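# Set the carton squarely on the raised block

## Task

Move the carton onto the top of the raised block so that no part of it sticks out past the block's edges. It must stay there on its own, not propped up by the robot. Finish by releasing the suction and pulling the tool away.

## Robot and tools

Robot: one arm with a vacuum tool. The tool has four suction cups, each 36 mm wide, on two air channels. Two cameras provide images: cam_high (an overview) and cam_wrist (on the tool), each 504x504 pixels.

Frames: everything is in the scene frame. Its origin is on the tabletop directly beneath the arm base. +z points up, and +y is to the left when facing along +x. The base may be slightly tilted. The reported position gets less accurate the farther the arm reaches. The controlled point is the cup point: the centre of the four cup rims when they touch nothing. The cups face along the cup point's own +z axis. In the cup point's axes, the cups sit at x = -35 and +35 mm. Channel a's cups are at y = -70 mm and channel b's at y = +70 mm. The tool reaches 148 mm to each side along that y axis.

The 9-number row, used by both motion tools: x, y, z, qw, qx, qy, qz, suction_a, suction_b.
- x, y, z: an absolute target position for the cup point, in metres, scene frame. It is not an offset.
- qw, qx, qy, qz: the absolute target orientation as a quaternion, w first.
- suction_a, suction_b: -1 to 1 each. +1 is full vacuum (about 75 kPa below ambient). Smaller values ask for that fraction. 0.01 or less switches the channel off. A channel keeps its setting until you change it.
- A row is rejected if its position is more than 0.6 m from the last reported position along any cup point axis.
- Repeat the wanted quaternion in every row; the reported one may have drifted.

execute_actions: the argument actions is a list holding one item or nothing. pictures (optional boolean) turns images on or off; by default they are included.
- {"actions": []} only reports the current state.
- Action: {"rows": [[9 numbers], ...], "steps": n}. It takes 1 to 15 rows and steps from 1 to 15 (default 15). Each step lasts 1/30 s and uses one row. If rows run out, the last row is repeated.
- Wait: {"steps": n}, up to 300. It counts from the previous result, so your reply time uses up part of it.
- A rejected call sends nothing to the robot.

move: target is one 9-number row, an absolute pose plus suction values. The cup point follows a straight line there over 0.5 to 10 s. A path longer than 10 s stops short. The suction values are applied at the start. The path ignores obstacles. The arm lags it, may wander off it, and can exceed speed, especially near full extension.
- speed: 0.002 to 0.5 m/s, default 0.25. Rotation is capped at twice that number in rad/s.
- stop_force (optional): 9 to 40 N. It is not allowed in the first 0.2 s of the scene. The path stops once the wrist sensor reads that much more push against the motion for 2 steps in a row. The arm then steps back to its pose of 2 steps earlier and holds. The force is measured along the line to the target, in the cup point axes at the start, so it is unreliable on a move that also rotates. Use a very low speed with it. The final press can briefly be double the threshold or more, then eases within about a second. Leave stop_force out when moving away from a surface, or the move may stop immediately.
- The result's move: line gives the ending: done, off_target, moving, held, fault, or contact (stopped by stop_force; this outranks the others). It also gives the distance from the target. limits=paced means the pose was clipped. limits=held means the clearance check blocked some steps; the arm can surge afterwards.

wait: seconds, 0 to 10. It sends nothing new.

zoom_image: camera ("cam_high" or "cam_wrist") and region [x0, y0, x1, y1] in image pixels, origin at the top left, at most 504x504. It returns a closer view of that camera's latest image.

finished_scene: scene is the number of the current scene. Replying without any tool call also ends the run.

Motion behaviour: each control step, the commanded pose is limited to 100 mm and 16 degrees from the measured pose. Commands are smoothed and lag about 0.17 s. If position and orientation cannot both be met, position wins. After an action, the arm only continues to the last clipped pose, so compare the reported pose with your goal and send the rest. The line Hand target shows where the controller is heading. Time passes while you think, but nothing new is sent. Joint ranges (rad): pan -3.142 to 3.142, lift -3.142 to 0, elbow 0 to 3.142, wrist 1 -4.712 to 1.571, wrist 2 -3.142 to 0, wrist 3 -6.283 to 6.283.

Result lines:
- The state line gives the cup point pose and velocities.
- HELD marks steps the clearance check blocked. The mount counts as part of the arm for that check.
- pose unreachable means the command was altered.
- suction_measured_a/b give the vacuum reached on each channel. part_present_a/b switch to 1 at 0.54 and back to 0 below 0.49.
- Wrist force and torque are given in the tool's own axes. Force points from the contact back into the arm. Offset is up to about 4 N, noise up to 2.4 N, and readings saturate near 50 N.
- Joint torques are rough outputs with offsets, friction and noise.
- MOTOR HOT appears at 70 °C. At 85 °C the brakes lock until the motors cool.

Gripping: each cup must seal fully on a smooth, flat face. Edges, holes or seams under a rim leak. Both channels share one pump, so an active channel with an uncovered cup starves the other channel. A good seal reads within 0.17 of the command (0.27 with both channels on). Under vacuum the cups shrink, so the object sits up to about 12 mm nearer the tool. Vacuum alone can pull a resting object upward. To release: set the object down on its support, switch both channels off, then back off at least 15 mm. If a cup seals to the table, switch that channel off.

Things to avoid:
- A force of 150 N on the arm, tool or load causes a 10 s fault stop.
- Exceeding a joint load limit also causes a 10 s stop. The limits are 133 N m for pan, lift and elbow and 24.9 N m for the wrists, and the held load counts. The arm is stiff, so aiming even slightly past a firm surface can trigger this.
- Faster impacts and deeper targets press harder.
- Avoid dropping, slamming or shoving the carton.
- Never let anything leave the table; that fails the task.
- Loose items may get brief outside nudges, so check the carton's position before you finish.

Each tool is called after "Call:" as name(argument=value, ...), one argument or row to a line, values as JSON.

## Session

Call:
execute_actions(
  actions=[],
)

Scene clock: 0.00 s of 5300.00 s.
end_effector_position=(+0.4294, -0.0082, +0.4006) suction_measured_a=0.01 part_present_a=0 suction_measured_b=0.01 part_present_b=0 end_effector_quat_wxyz=(-0.001, +0.009, +1.000, -0.000) end_effector_velocity=(-0.000, +0.000, -0.000) end_effector_angular_velocity=(-0.000, +0.000, +0.000)
Joint positions: [-0.316 -1.768  1.731 -1.533 -1.572  1.255]
Joint velocities: [ 0.001  0.     0.     0.    -0.     0.001]
Joint torques (N m, as the arm reports them, + toward a larger angle): no reading
Wrist force (N, on the end effector, along its own x y z axes, offset not removed): no reading
Wrist torque (N m, same axes, about the end effector's origin, offset not removed): no reading
Hand target: +0.429, -0.008, +0.401; -0.001, +0.009, +1.000, -0.000

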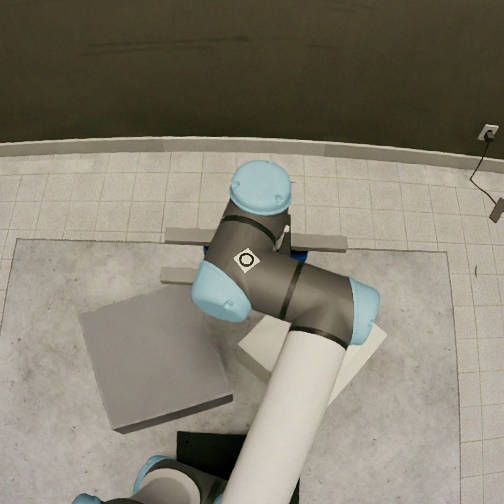

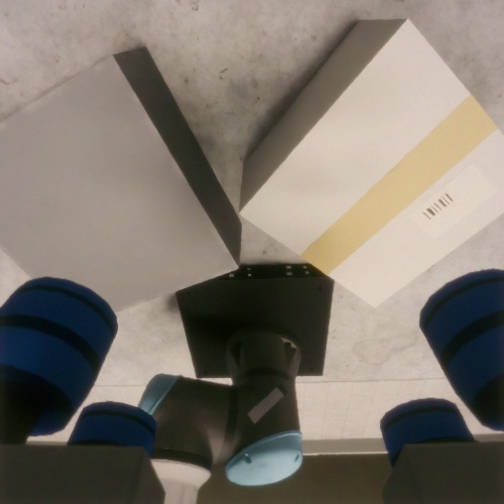

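Call:
move(
  target=[0.55,-0.2,0.45,0,0,1,0,0,0],
)

Call:
move(
  target=[0.15,-0.5,0.45,0,0,1,0,0,0],
  speed=0.4,
)

Scene clock: 6.93 s of 5300.00 s.
end_effector_position=(+0.5499, -0.1999, +0.4497) suction_measured_a=0.01 part_present_a=0 suction_measured_b=0.01 part_present_b=0 end_effector_quat_wxyz=(+0.000, -0.000, +1.000, +0.000) end_effector_velocity=(+0.001, -0.001, +0.000) end_effector_angular_velocity=(+0.001, +0.001, -0.002)
Joint positions: [-0.56  -1.375  1.212 -1.408 -1.571  0.992]
Joint velocities: [-0.001  0.004 -0.006  0.003 -0.     0.001]
Joint torques (N m, as the arm reports them, + toward a larger angle): [-12.69 -28.17 -36.92  -1.47   1.08  -1.52]
Wrist force (N, on the end effector, along its own x y z axes, offset not removed): [0.6 -4.5 -1.8]
Wrist torque (N m, same axes, about the end effector's origin, offset not removed): [-0.49 -0.04 0.08]
Hand target: +0.550, -0.200, +0.450; -0.000, +0.000, +1.000, +0.000
Off the commanded pose: 0.000 m, 0 deg.
After step 90, 2.43 s passed at rest.
move: done

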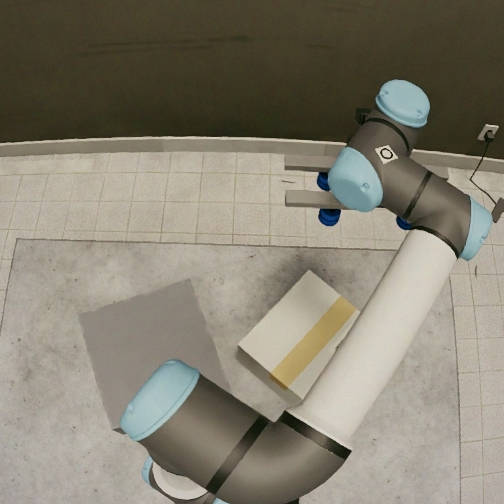

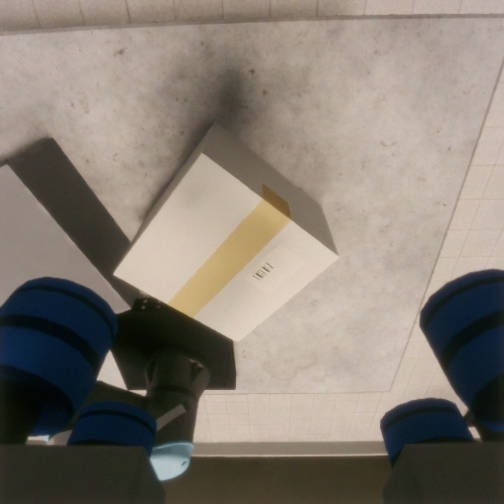

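Scene clock: 8.83 s of 5300.00 s.
end_effector_position=(+0.1497, -0.5000, +0.4501) suction_measured_a=0.01 part_present_a=0 suction_measured_b=0.01 part_present_b=0 end_effector_quat_wxyz=(+0.000, -0.000, +1.000, +0.001) end_effector_velocity=(-0.001, -0.001, +0.000) end_effector_angular_velocity=(+0.000, +0.000, +0.001)
Joint positions: [-1.52  -1.531  1.387 -1.426 -1.57   0.032]
Joint velocities: [-0.002  0.002 -0.002  0.    -0.    -0.002]
Joint torques (N m, as the arm reports them, + toward a larger angle): [-13.92 -20.72 -38.15  -1.8    2.65  -0.96]
Wrist force (N, on the end effector, along its own x y z axes, offset not removed): [-2.8 -2.0 2.6]
Wrist torque (N m, same axes, about the end effector's origin, offset not removed): [-0.37 0.44 0.04]
Hand target: +0.150, -0.500, +0.450; +0.000, +0.000, +1.000, +0.001
Off the commanded pose: 0.000 m, 0 deg.
move: done

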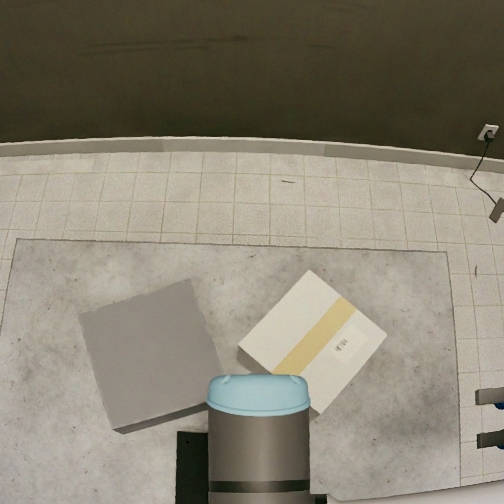

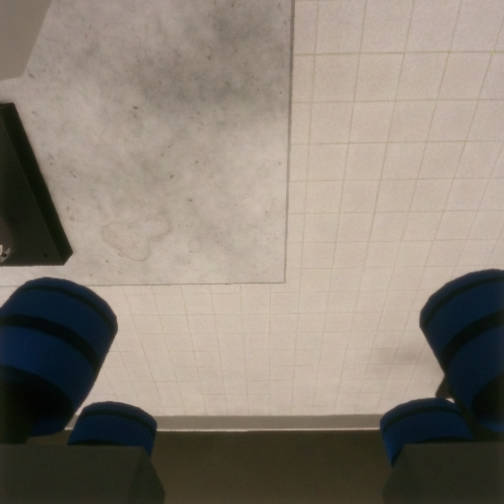

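Call:
move(
  target=[0.42,0.2,0.45,0,0,1,0,0,0],
  speed=0.4,
)

Call:
move(
  target=[0.376,-0.159,0.3,0,0.334,0.943,0,0,0],
  speed=0.4,
)

action 0: the call puts the target (arm/x, arm/y, arm/z) 0.700 m from end_effector_position in the last result along the cup point's own y axis as it stood there; a target may be at most 0.6 m away along each of those axes, so nothing of the call was run and nothing moved. Command a nearer target, and go on from there in a later call.

Scene clock: 40.40 s of 5300.00 s.
end_effector_position=(+0.3762, -0.1590, +0.3002) suction_measured_a=0.01 part_present_a=0 suction_measured_b=0.01 part_present_b=0 end_effector_quat_wxyz=(+0.000, +0.334, +0.943, -0.000) end_effector_velocity=(+0.001, +0.001, -0.000) end_effector_angular_velocity=(-0.004, +0.002, -0.004)
Joint positions: [-0.714 -1.802  2.015 -1.785 -1.571  1.519]
Joint velocities: [ 0.007  0.004 -0.002 -0.003 -0.004  0.01 ]
Joint torques (N m, as the arm reports them, + toward a larger angle): [ 11.08 -10.19 -39.14  -5.11  -2.36   1.36]
Wrist force (N, on the end effector, along its own x y z axes, offset not removed): [-2.1 -3.0 -1.4]
Wrist torque (N m, same axes, about the end effector's origin, offset not removed): [-0.35 0.22 -0.17]
Hand target: +0.376, -0.159, +0.300; +0.000, +0.334, +0.943, -0.000
Off the commanded pose: 0.000 m, 0 deg.
After step 90, 26.83 s passed at rest.
move: done

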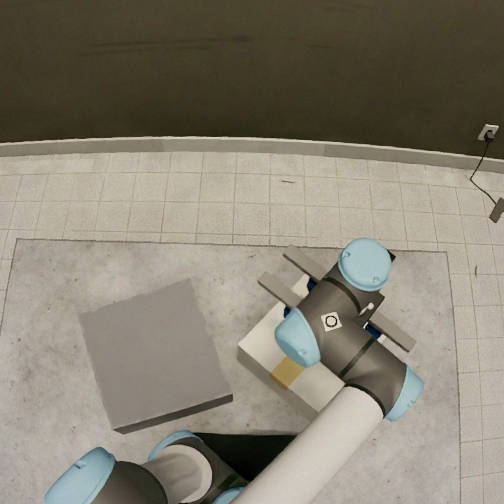

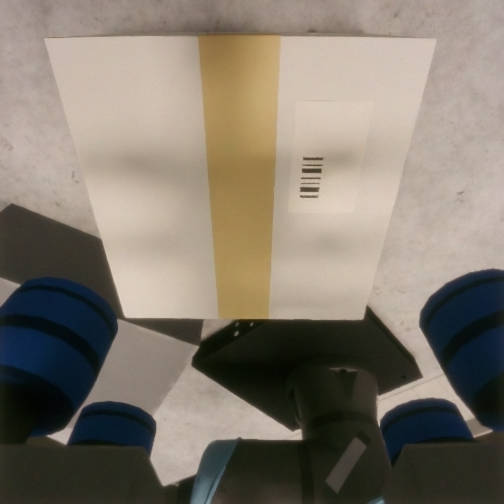

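Call:
move(
  target=[0.376,-0.141,0.185,0,0.334,0.943,0,0,0],
)

Scene clock: 46.40 s of 5300.00 s.
end_effector_position=(+0.3761, -0.1410, +0.1851) suction_measured_a=0.01 part_present_a=0 suction_measured_b=0.01 part_present_b=0 end_effector_quat_wxyz=(+0.000, +0.334, +0.943, +0.000) end_effector_velocity=(+0.000, -0.000, -0.001) end_effector_angular_velocity=(-0.001, +0.000, -0.002)
Joint positions: [-0.679 -1.7    2.253 -2.124 -1.571  1.554]
Joint velocities: [-0.     0.003  0.002 -0.005 -0.001  0.002]
Joint torques (N m, as the arm reports them, + toward a larger angle): [ 12.19 -10.15 -18.54  -5.43  -2.3    1.35]
Wrist force (N, on the end effector, along its own x y z axes, offset not removed): [-3.0 -2.9 1.2]
Wrist torque (N m, same axes, about the end effector's origin, offset not removed): [-0.30 0.46 -0.13]
Hand target: +0.376, -0.141, +0.185; +0.000, +0.334, +0.943, -0.000
Off the commanded pose: 0.000 m, 0 deg.
After step 90, 1.97 s passed at rest.
move: done

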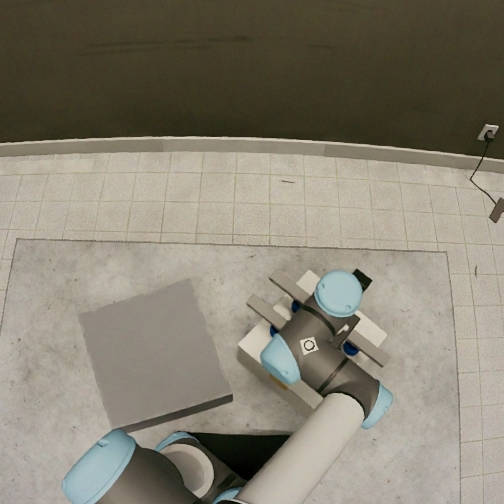

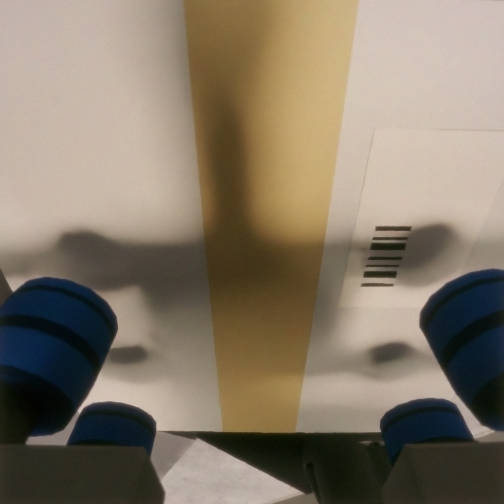

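Call:
move(
  target=[0.376,-0.141,0.12,0,0.334,0.943,0,1,1],
  speed=0.015,
  stop_force=12,
)

Call:
wait(
  seconds=0.5,
)

Scene clock: 51.60 s of 5300.00 s.
end_effector_position=(+0.3761, -0.1410, +0.1406) suction_measured_a=0.84 part_present_a=1 suction_measured_b=0.84 part_present_b=1 end_effector_quat_wxyz=(+0.000, +0.334, +0.943, -0.000) end_effector_velocity=(-0.002, +0.002, +0.001) end_effector_angular_velocity=(+0.007, +0.008, -0.001)
Joint positions: [-0.679 -1.619  2.321 -2.273 -1.571  1.554]
Joint velocities: [-0.    -0.004 -0.003  0.018  0.     0.   ]
Joint torques (N m, as the arm reports them, + toward a larger angle): [ -1.13 -23.88 -16.08   2.91  -0.21  -1.33]
Wrist force (N, on the end effector, along its own x y z axes, offset not removed): [-11.9 -2.3 -29.4]
Wrist torque (N m, same axes, about the end effector's origin, offset not removed): [1.44 1.06 -0.07]
Hand target: +0.376, -0.141, +0.141; +0.000, +0.334, +0.943, -0.000
Off the commanded pose: 0.021 m, 0 deg.
move: contact

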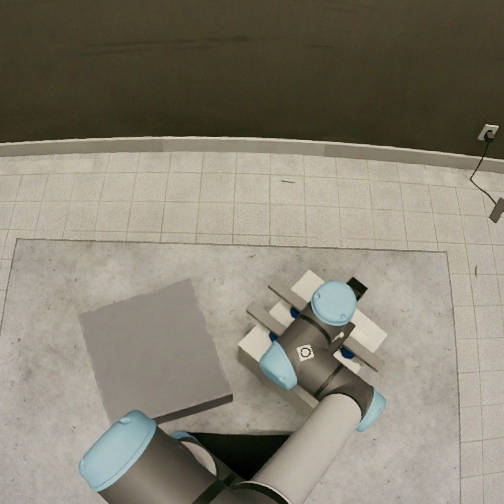

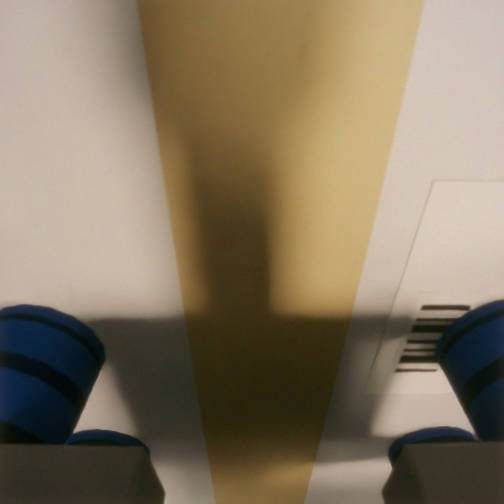

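Scene clock: 52.10 s of 5300.00 s.
end_effector_position=(+0.3760, -0.1410, +0.1409) suction_measured_a=0.88 part_present_a=1 suction_measured_b=0.88 part_present_b=1 end_effector_quat_wxyz=(-0.000, +0.334, +0.943, -0.000) end_effector_velocity=(+0.000, -0.000, +0.000) end_effector_angular_velocity=(-0.001, -0.001, +0.001)
Joint positions: [-0.679 -1.62   2.321 -2.272 -1.571  1.554]
Joint velocities: [-0.    -0.    -0.    -0.001 -0.    -0.001]
Joint torques (N m, as the arm reports them, + toward a larger angle): [ -1.57 -34.35 -31.39  -0.87   0.88  -0.81]
Wrist force (N, on the end effector, along its own x y z axes, offset not removed): [-6.0 -5.5 2.4]
Wrist torque (N m, same axes, about the end effector's origin, offset not removed): [1.07 -0.37 -0.09]
Hand target: +0.376, -0.141, +0.141; +0.000, +0.334, +0.943, -0.000
Off the commanded pose: 0.021 m, 0 deg.
Steps of this call (steps 1 to 15: nothing new was sent). Readings (end_effector_position | what the end effector reports):
1: (+0.3760, -0.1410, +0.1407) | suction_measured_a=0.85 part_present_a=1 suction_measured_b=0.85 part_present_b=1
2: (+0.3760, -0.1410, +0.1407) | suction_measured_a=0.85 part_present_a=1 suction_measured_b=0.85 part_present_b=1
4: (+0.3759, -0.1409, +0.1408) | suction_measured_a=0.85 part_present_a=1 suction_measured_b=0.85 part_present_b=1
8: (+0.3759, -0.1410, +0.1408) | suction_measured_a=0.86 part_present_a=1 suction_measured_b=0.86 part_present_b=1
15: the state above

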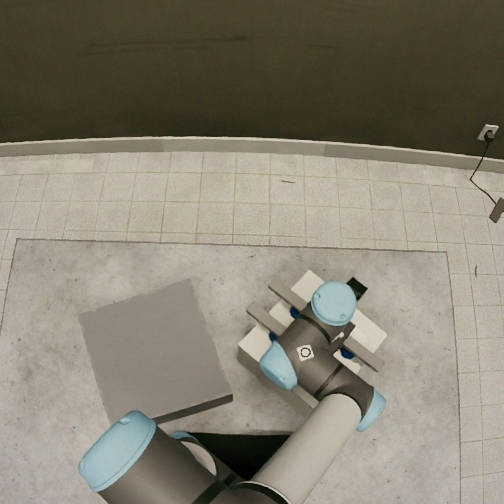

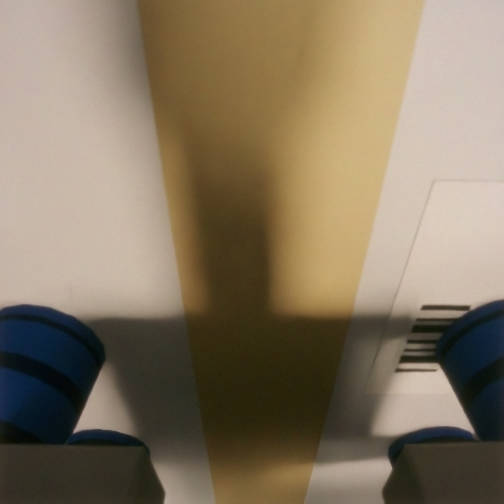

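Call:
move(
  target=[0.376,-0.141,0.31,0,0.334,0.943,0,1,1],
  speed=0.15,
)

Call:
move(
  target=[0.33,0.217,0.31,0,0.548,0.836,0,1,1],
  speed=0.2,
)

Call:
move(
  target=[0.33,0.217,0.265,0,0.548,0.836,0,1,1],
  speed=0.08,
)

Scene clock: 70.17 s of 5300.00 s.
end_effector_position=(+0.3760, -0.1409, +0.3100) suction_measured_a=0.88 part_present_a=1 suction_measured_b=0.88 part_present_b=1 end_effector_quat_wxyz=(+0.000, +0.334, +0.943, -0.000) end_effector_velocity=(-0.000, -0.000, +0.002) end_effector_angular_velocity=(-0.000, +0.001, +0.000)
Joint positions: [-0.679 -1.825  2.006 -1.753 -1.571  1.554]
Joint velocities: [-0.001 -0.    -0.004  0.005 -0.001 -0.001]
Joint torques (N m, as the arm reports them, + toward a larger angle): [-13.09 -38.16 -49.29  -3.45  -1.93  -1.46]
Wrist force (N, on the end effector, along its own x y z axes, offset not removed): [-2.0 -2.1 21.8]
Wrist torque (N m, same axes, about the end effector's origin, offset not removed): [-0.14 0.85 -0.01]
Hand target: +0.376, -0.141, +0.310; +0.000, +0.334, +0.943, -0.000
Off the commanded pose: 0.000 m, 0 deg.
move: done

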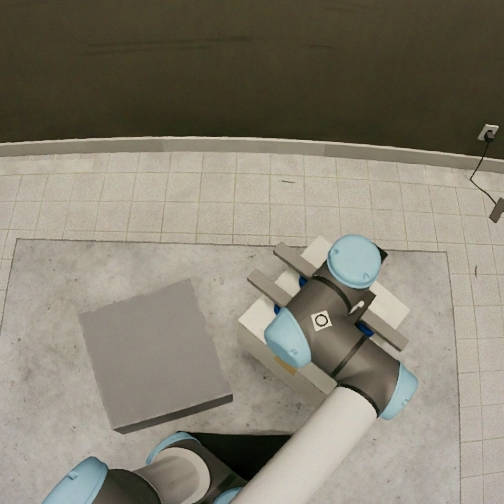

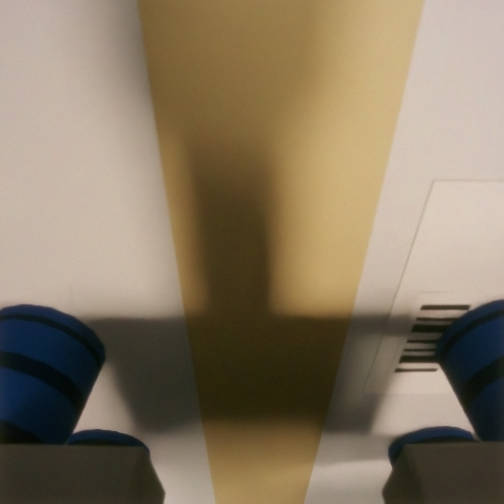

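Scene clock: 72.50 s of 5300.00 s.
end_effector_position=(+0.3302, +0.2172, +0.3100) suction_measured_a=0.88 part_present_a=1 suction_measured_b=0.88 part_present_b=1 end_effector_quat_wxyz=(+0.000, +0.548, +0.836, -0.000) end_effector_velocity=(+0.000, +0.002, +0.000) end_effector_angular_velocity=(-0.001, -0.000, -0.003)
Joint positions: [ 0.257 -1.842  2.019 -1.748 -1.572  2.97 ]
Joint velocities: [ 0.005  0.003 -0.002 -0.001 -0.001  0.008]
Joint torques (N m, as the arm reports them, + toward a larger angle): [ 12.1  -11.12 -48.89  -7.24  -2.77   1.37]
Wrist force (N, on the end effector, along its own x y z axes, offset not removed): [-1.6 -1.5 18.3]
Wrist torque (N m, same axes, about the end effector's origin, offset not removed): [-0.24 0.69 -0.05]
Hand target: +0.330, +0.217, +0.310; +0.001, +0.548, +0.836, -0.000
Off the commanded pose: 0.000 m, 0 deg.
move: done

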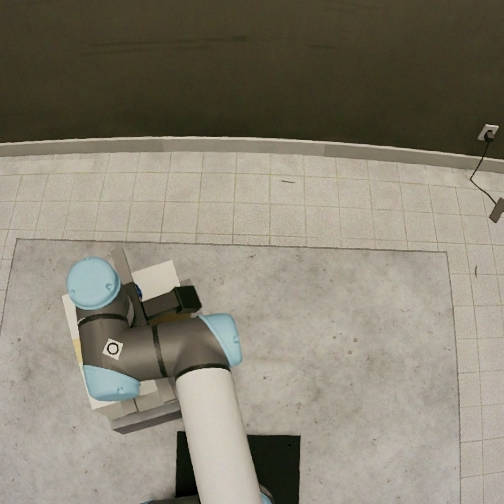

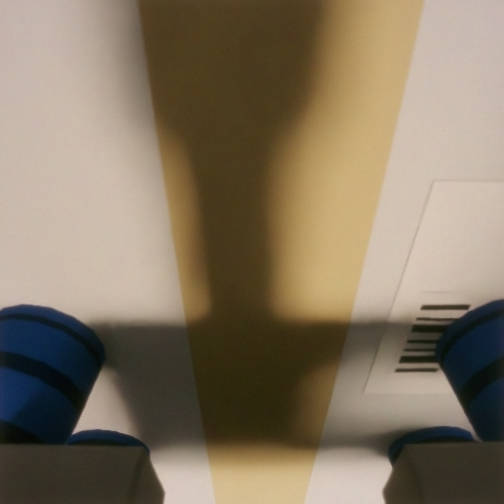

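Scene clock: 73.47 s of 5300.00 s.
end_effector_position=(+0.3300, +0.2170, +0.2651) suction_measured_a=0.88 part_present_a=1 suction_measured_b=0.88 part_present_b=1 end_effector_quat_wxyz=(+0.000, +0.548, +0.836, -0.000) end_effector_velocity=(+0.000, +0.000, -0.001) end_effector_angular_velocity=(-0.000, -0.002, +0.001)
Joint positions: [ 0.256 -1.814  2.117 -1.874 -1.571  2.969]
Joint velocities: [ 0.     0.001  0.003 -0.006 -0.001 -0.   ]
Joint torques (N m, as the arm reports them, + toward a larger angle): [-14.43 -14.13 -31.87  -7.18   2.02  -1.19]
Wrist force (N, on the end effector, along its own x y z axes, offset not removed): [-2.3 -2.8 21.3]
Wrist torque (N m, same axes, about the end effector's origin, offset not removed): [-0.27 0.73 -0.08]
Hand target: +0.330, +0.217, +0.265; -0.000, +0.548, +0.836, -0.000
Off the commanded pose: 0.000 m, 0 deg.
move: done

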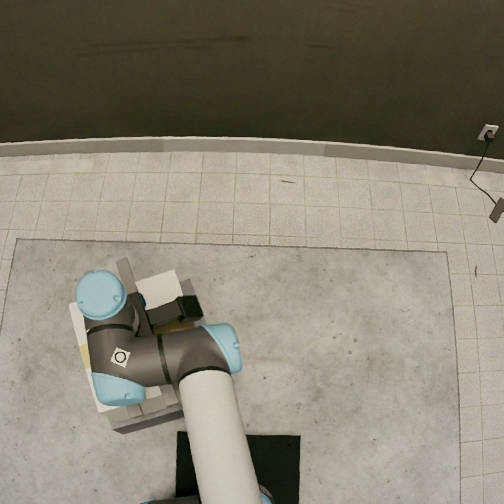

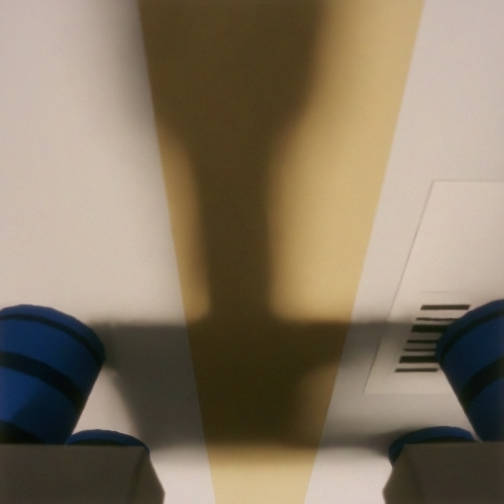

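Call:
zoom_image(
  camera="cam_high",
  region=[50,250,250,450],
)

Region (50, 250, 250, 450) of cam_high's 504x504 image, scaled by 2.520, with more detail than that image has.

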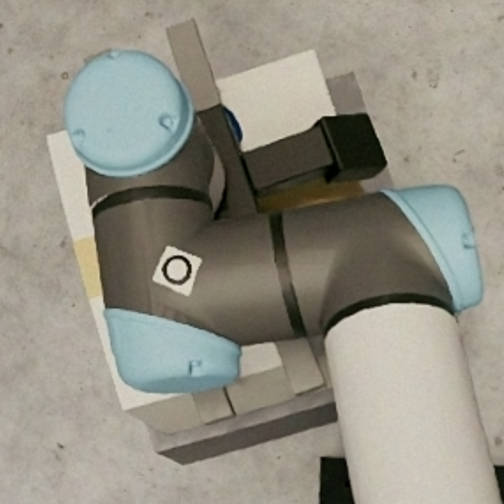

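Call:
move(
  target=[0.33,0.217,0.22,0,0.548,0.836,0,1,1],
  speed=0.012,
  stop_force=15,
)

Call:
zoom_image(
  camera="cam_high",
  region=[50,250,250,450],
)

Scene clock: 77.63 s of 5300.00 s.
end_effector_position=(+0.3301, +0.2170, +0.2609) suction_measured_a=0.88 part_present_a=1 suction_measured_b=0.88 part_present_b=1 end_effector_quat_wxyz=(+0.000, +0.548, +0.836, +0.000) end_effector_velocity=(-0.001, -0.000, +0.001) end_effector_angular_velocity=(-0.000, +0.005, -0.001)
Joint positions: [ 0.256 -1.81   2.125 -1.886 -1.571  2.969]
Joint velocities: [-0.    -0.    -0.004  0.009  0.001  0.001]
Joint torques (N m, as the arm reports them, + toward a larger angle): [-14.96 -20.58 -26.67   0.3    2.12   1.06]
Wrist force (N, on the end effector, along its own x y z axes, offset not removed): [-1.0 -9.1 -24.9]
Wrist torque (N m, same axes, about the end effector's origin, offset not removed): [-0.11 -0.41 0.12]
Hand target: +0.330, +0.217, +0.261; +0.000, +0.548, +0.836, +0.000
Off the commanded pose: 0.041 m, 0 deg.
move: contact

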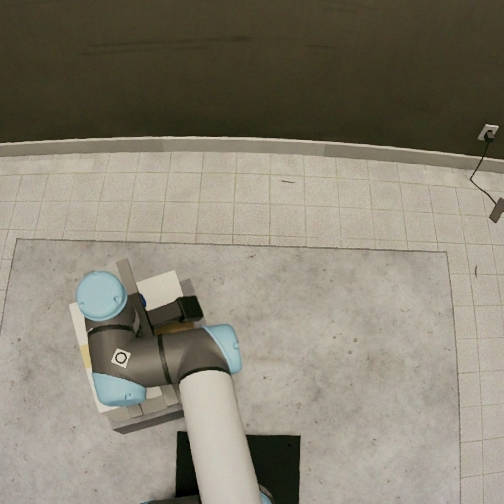

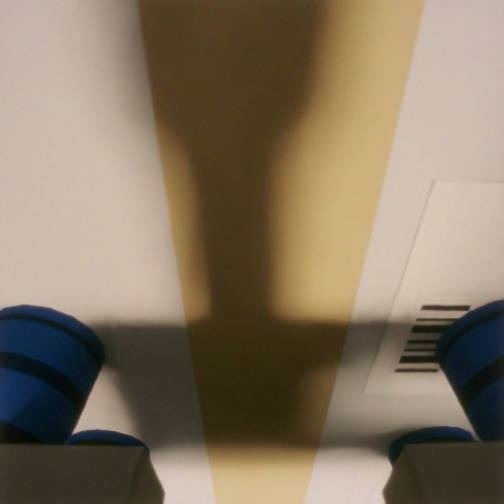

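Region (50, 250, 250, 450) of cam_high's 504x504 image, scaled by 2.520, with more detail than that image has.

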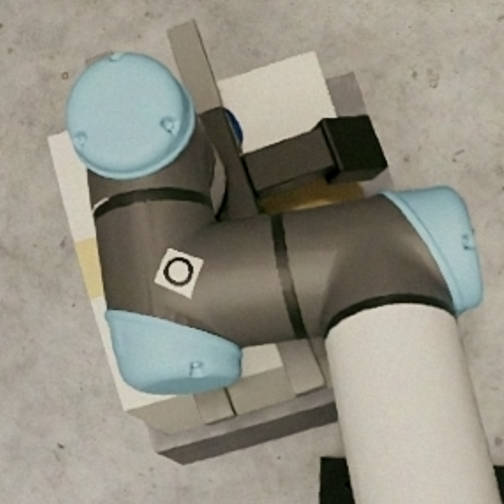

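Call:
zoom_image(
  camera="cam_high",
  region=[85,380,195,445],
)

Call:
zoom_image(
  camera="cam_high",
  region=[150,260,230,340],
)

Region (85, 380, 195, 445) of cam_high's 504x504 image, scaled by 4.582, with more detail than that image has; it fills the top 298 rows of this view, and the rest is white.

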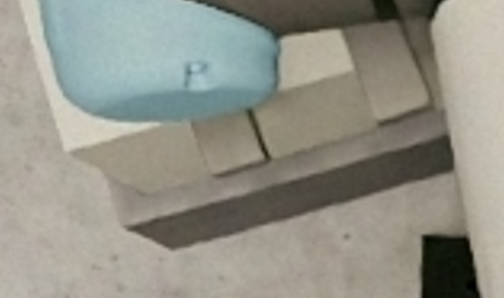

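Region (150, 260, 230, 340) of cam_high's 504x504 image, scaled by 6.300, with more detail than that image has.

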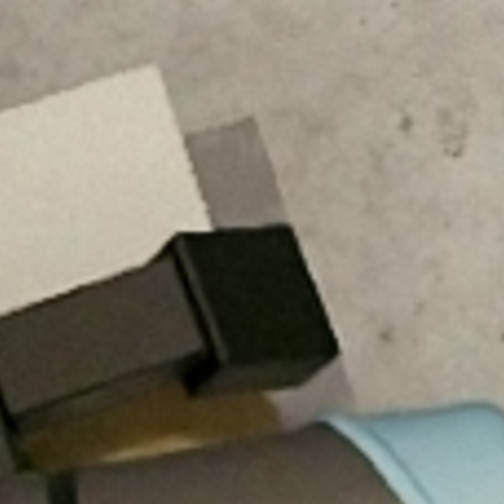

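Call:
execute_actions(
  actions=[
    {"rows":[[0.33,0.217,0.2625,0,0.548,0.836,0,0,0]],"steps":15},
  ],
  pictures=false,
)

Call:
move(
  target=[0.33,0.217,0.33,0,0.548,0.836,0,0,0],
  speed=0.1,
)

Call:
move(
  target=[0.3,-0.25,0.42,0,0.334,0.943,0,0,0],
  speed=0.35,
)

Call:
zoom_image(
  camera="cam_high",
  region=[50,250,250,450],
)

Scene clock: 86.23 s of 5300.00 s.
end_effector_position=(+0.3300, +0.2170, +0.2627) suction_measured_a=0.01 part_present_a=0 suction_measured_b=0.01 part_present_b=0 end_effector_quat_wxyz=(+0.000, +0.548, +0.836, +0.000) end_effector_velocity=(-0.000, -0.000, -0.000) end_effector_angular_velocity=(-0.000, +0.001, +0.001)
Joint positions: [ 0.256 -1.812  2.122 -1.881 -1.571  2.969]
Joint velocities: [-0.     0.    -0.     0.001 -0.    -0.001]
Joint torques (N m, as the arm reports them, + toward a larger angle): [-5.97  8.5  -4.67  3.44  1.99 -1.41]
Wrist force (N, on the end effector, along its own x y z axes, offset not removed): [-1.9 -6.6 -50.0]
Wrist torque (N m, same axes, about the end effector's origin, offset not removed): [-0.41 0.33 0.05]
Hand target: +0.330, +0.217, +0.263; +0.000, +0.548, +0.836, +0.000
Off the commanded pose: 0.000 m, 0 deg.
Steps of this call (steps 1 to 243: nothing new was sent; steps 244 to 258: all 15 steps of this action). Readings (end_effector_position | what the end effector reports):
244: (+0.3301, +0.2170, +0.2613) | suction_measured_a=0.31 part_present_a=0 suction_measured_b=0.31 part_present_b=0
245: (+0.3303, +0.2171, +0.2619) | suction_measured_a=0.01 part_present_a=0 suction_measured_b=0.03 part_present_b=0
247: (+0.3304, +0.2171, +0.2626) | suction_measured_a=0.01 part_present_a=0 suction_measured_b=0.01 part_present_b=0
251: (+0.3301, +0.2170, +0.2627) | suction_measured_a=0.01 part_present_a=0 suction_measured_b=0.01 part_present_b=0
258: the state above

Scene clock: 87.57 s of 5300.00 s.
end_effector_position=(+0.3300, +0.2170, +0.3299) suction_measured_a=0.01 part_present_a=0 suction_measured_b=0.01 part_present_b=0 end_effector_quat_wxyz=(+0.000, +0.548, +0.836, +0.000) end_effector_velocity=(+0.001, +0.000, +0.002) end_effector_angular_velocity=(+0.000, -0.002, -0.000)
Joint positions: [ 0.256 -1.85   1.973 -1.694 -1.571  2.969]
Joint velocities: [-0.    -0.    -0.004  0.003 -0.    -0.   ]
Joint torques (N m, as the arm reports them, + toward a larger angle): [ 12.93 -29.28 -36.62  -1.49   2.11   0.03]
Wrist force (N, on the end effector, along its own x y z axes, offset not removed): [-0.1 -0.4 0.6]
Wrist torque (N m, same axes, about the end effector's origin, offset not removed): [-0.19 -0.01 0.00]
Hand target: +0.330, +0.217, +0.330; +0.000, +0.548, +0.836, +0.000
Off the commanded pose: 0.000 m, 0 deg.
move: done

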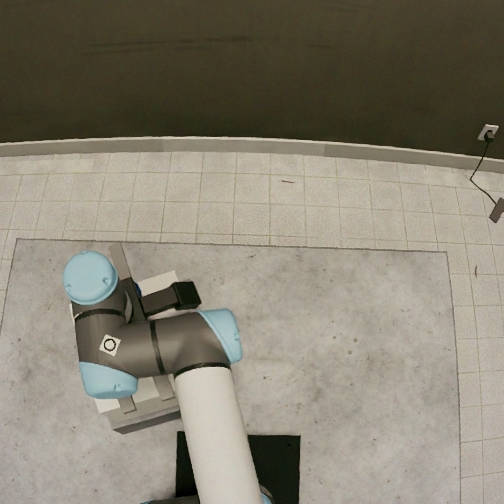

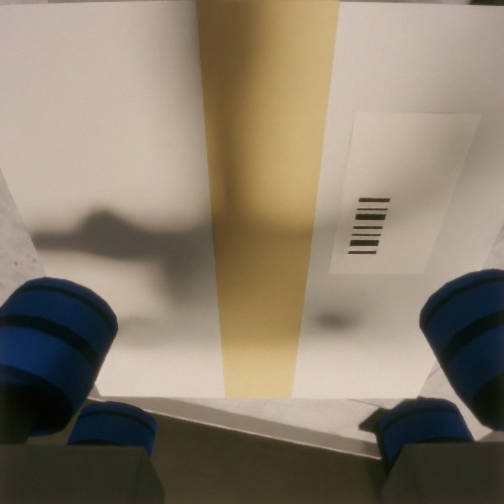

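Scene clock: 89.57 s of 5300.00 s.
end_effector_position=(+0.2996, -0.2502, +0.4200) suction_measured_a=0.01 part_present_a=0 suction_measured_b=0.01 part_present_b=0 end_effector_quat_wxyz=(-0.001, +0.334, +0.943, +0.000) end_effector_velocity=(+0.000, -0.002, +0.000) end_effector_angular_velocity=(+0.000, -0.001, +0.002)
Joint positions: [-1.026 -1.863  1.751 -1.458 -1.571  1.207]
Joint velocities: [-0.002  0.003 -0.003  0.     0.001 -0.004]
Joint torques (N m, as the arm reports them, + toward a larger angle): [-12.59  -4.87 -38.27  -1.9    2.63  -1.57]
Wrist force (N, on the end effector, along its own x y z axes, offset not removed): [-2.6 -2.5 1.1]
Wrist torque (N m, same axes, about the end effector's origin, offset not removed): [-0.33 0.33 -0.06]
Hand target: +0.300, -0.250, +0.420; -0.001, +0.334, +0.943, +0.000
Off the commanded pose: 0.000 m, 0 deg.
move: done

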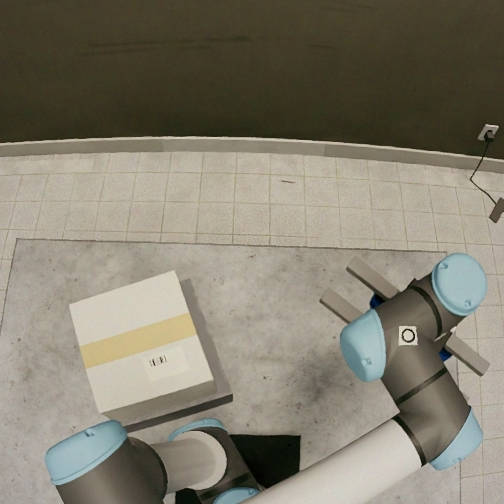

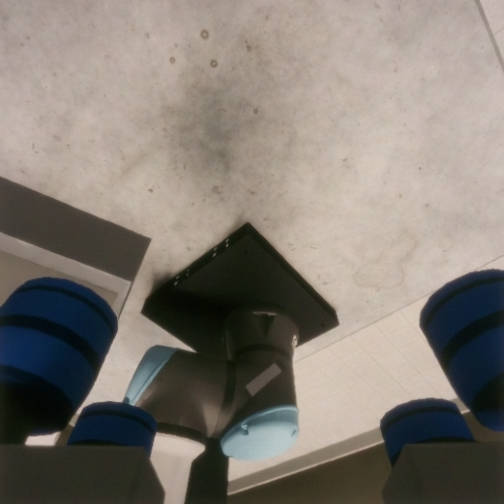

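Region (50, 250, 250, 450) of cam_high's 504x504 image, scaled by 2.520, with more detail than that image has.

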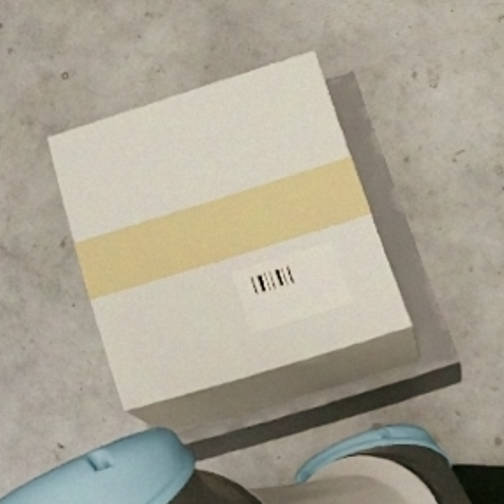

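Call:
finished_scene(
  scene=1,
)

The scene is finished: the task was done.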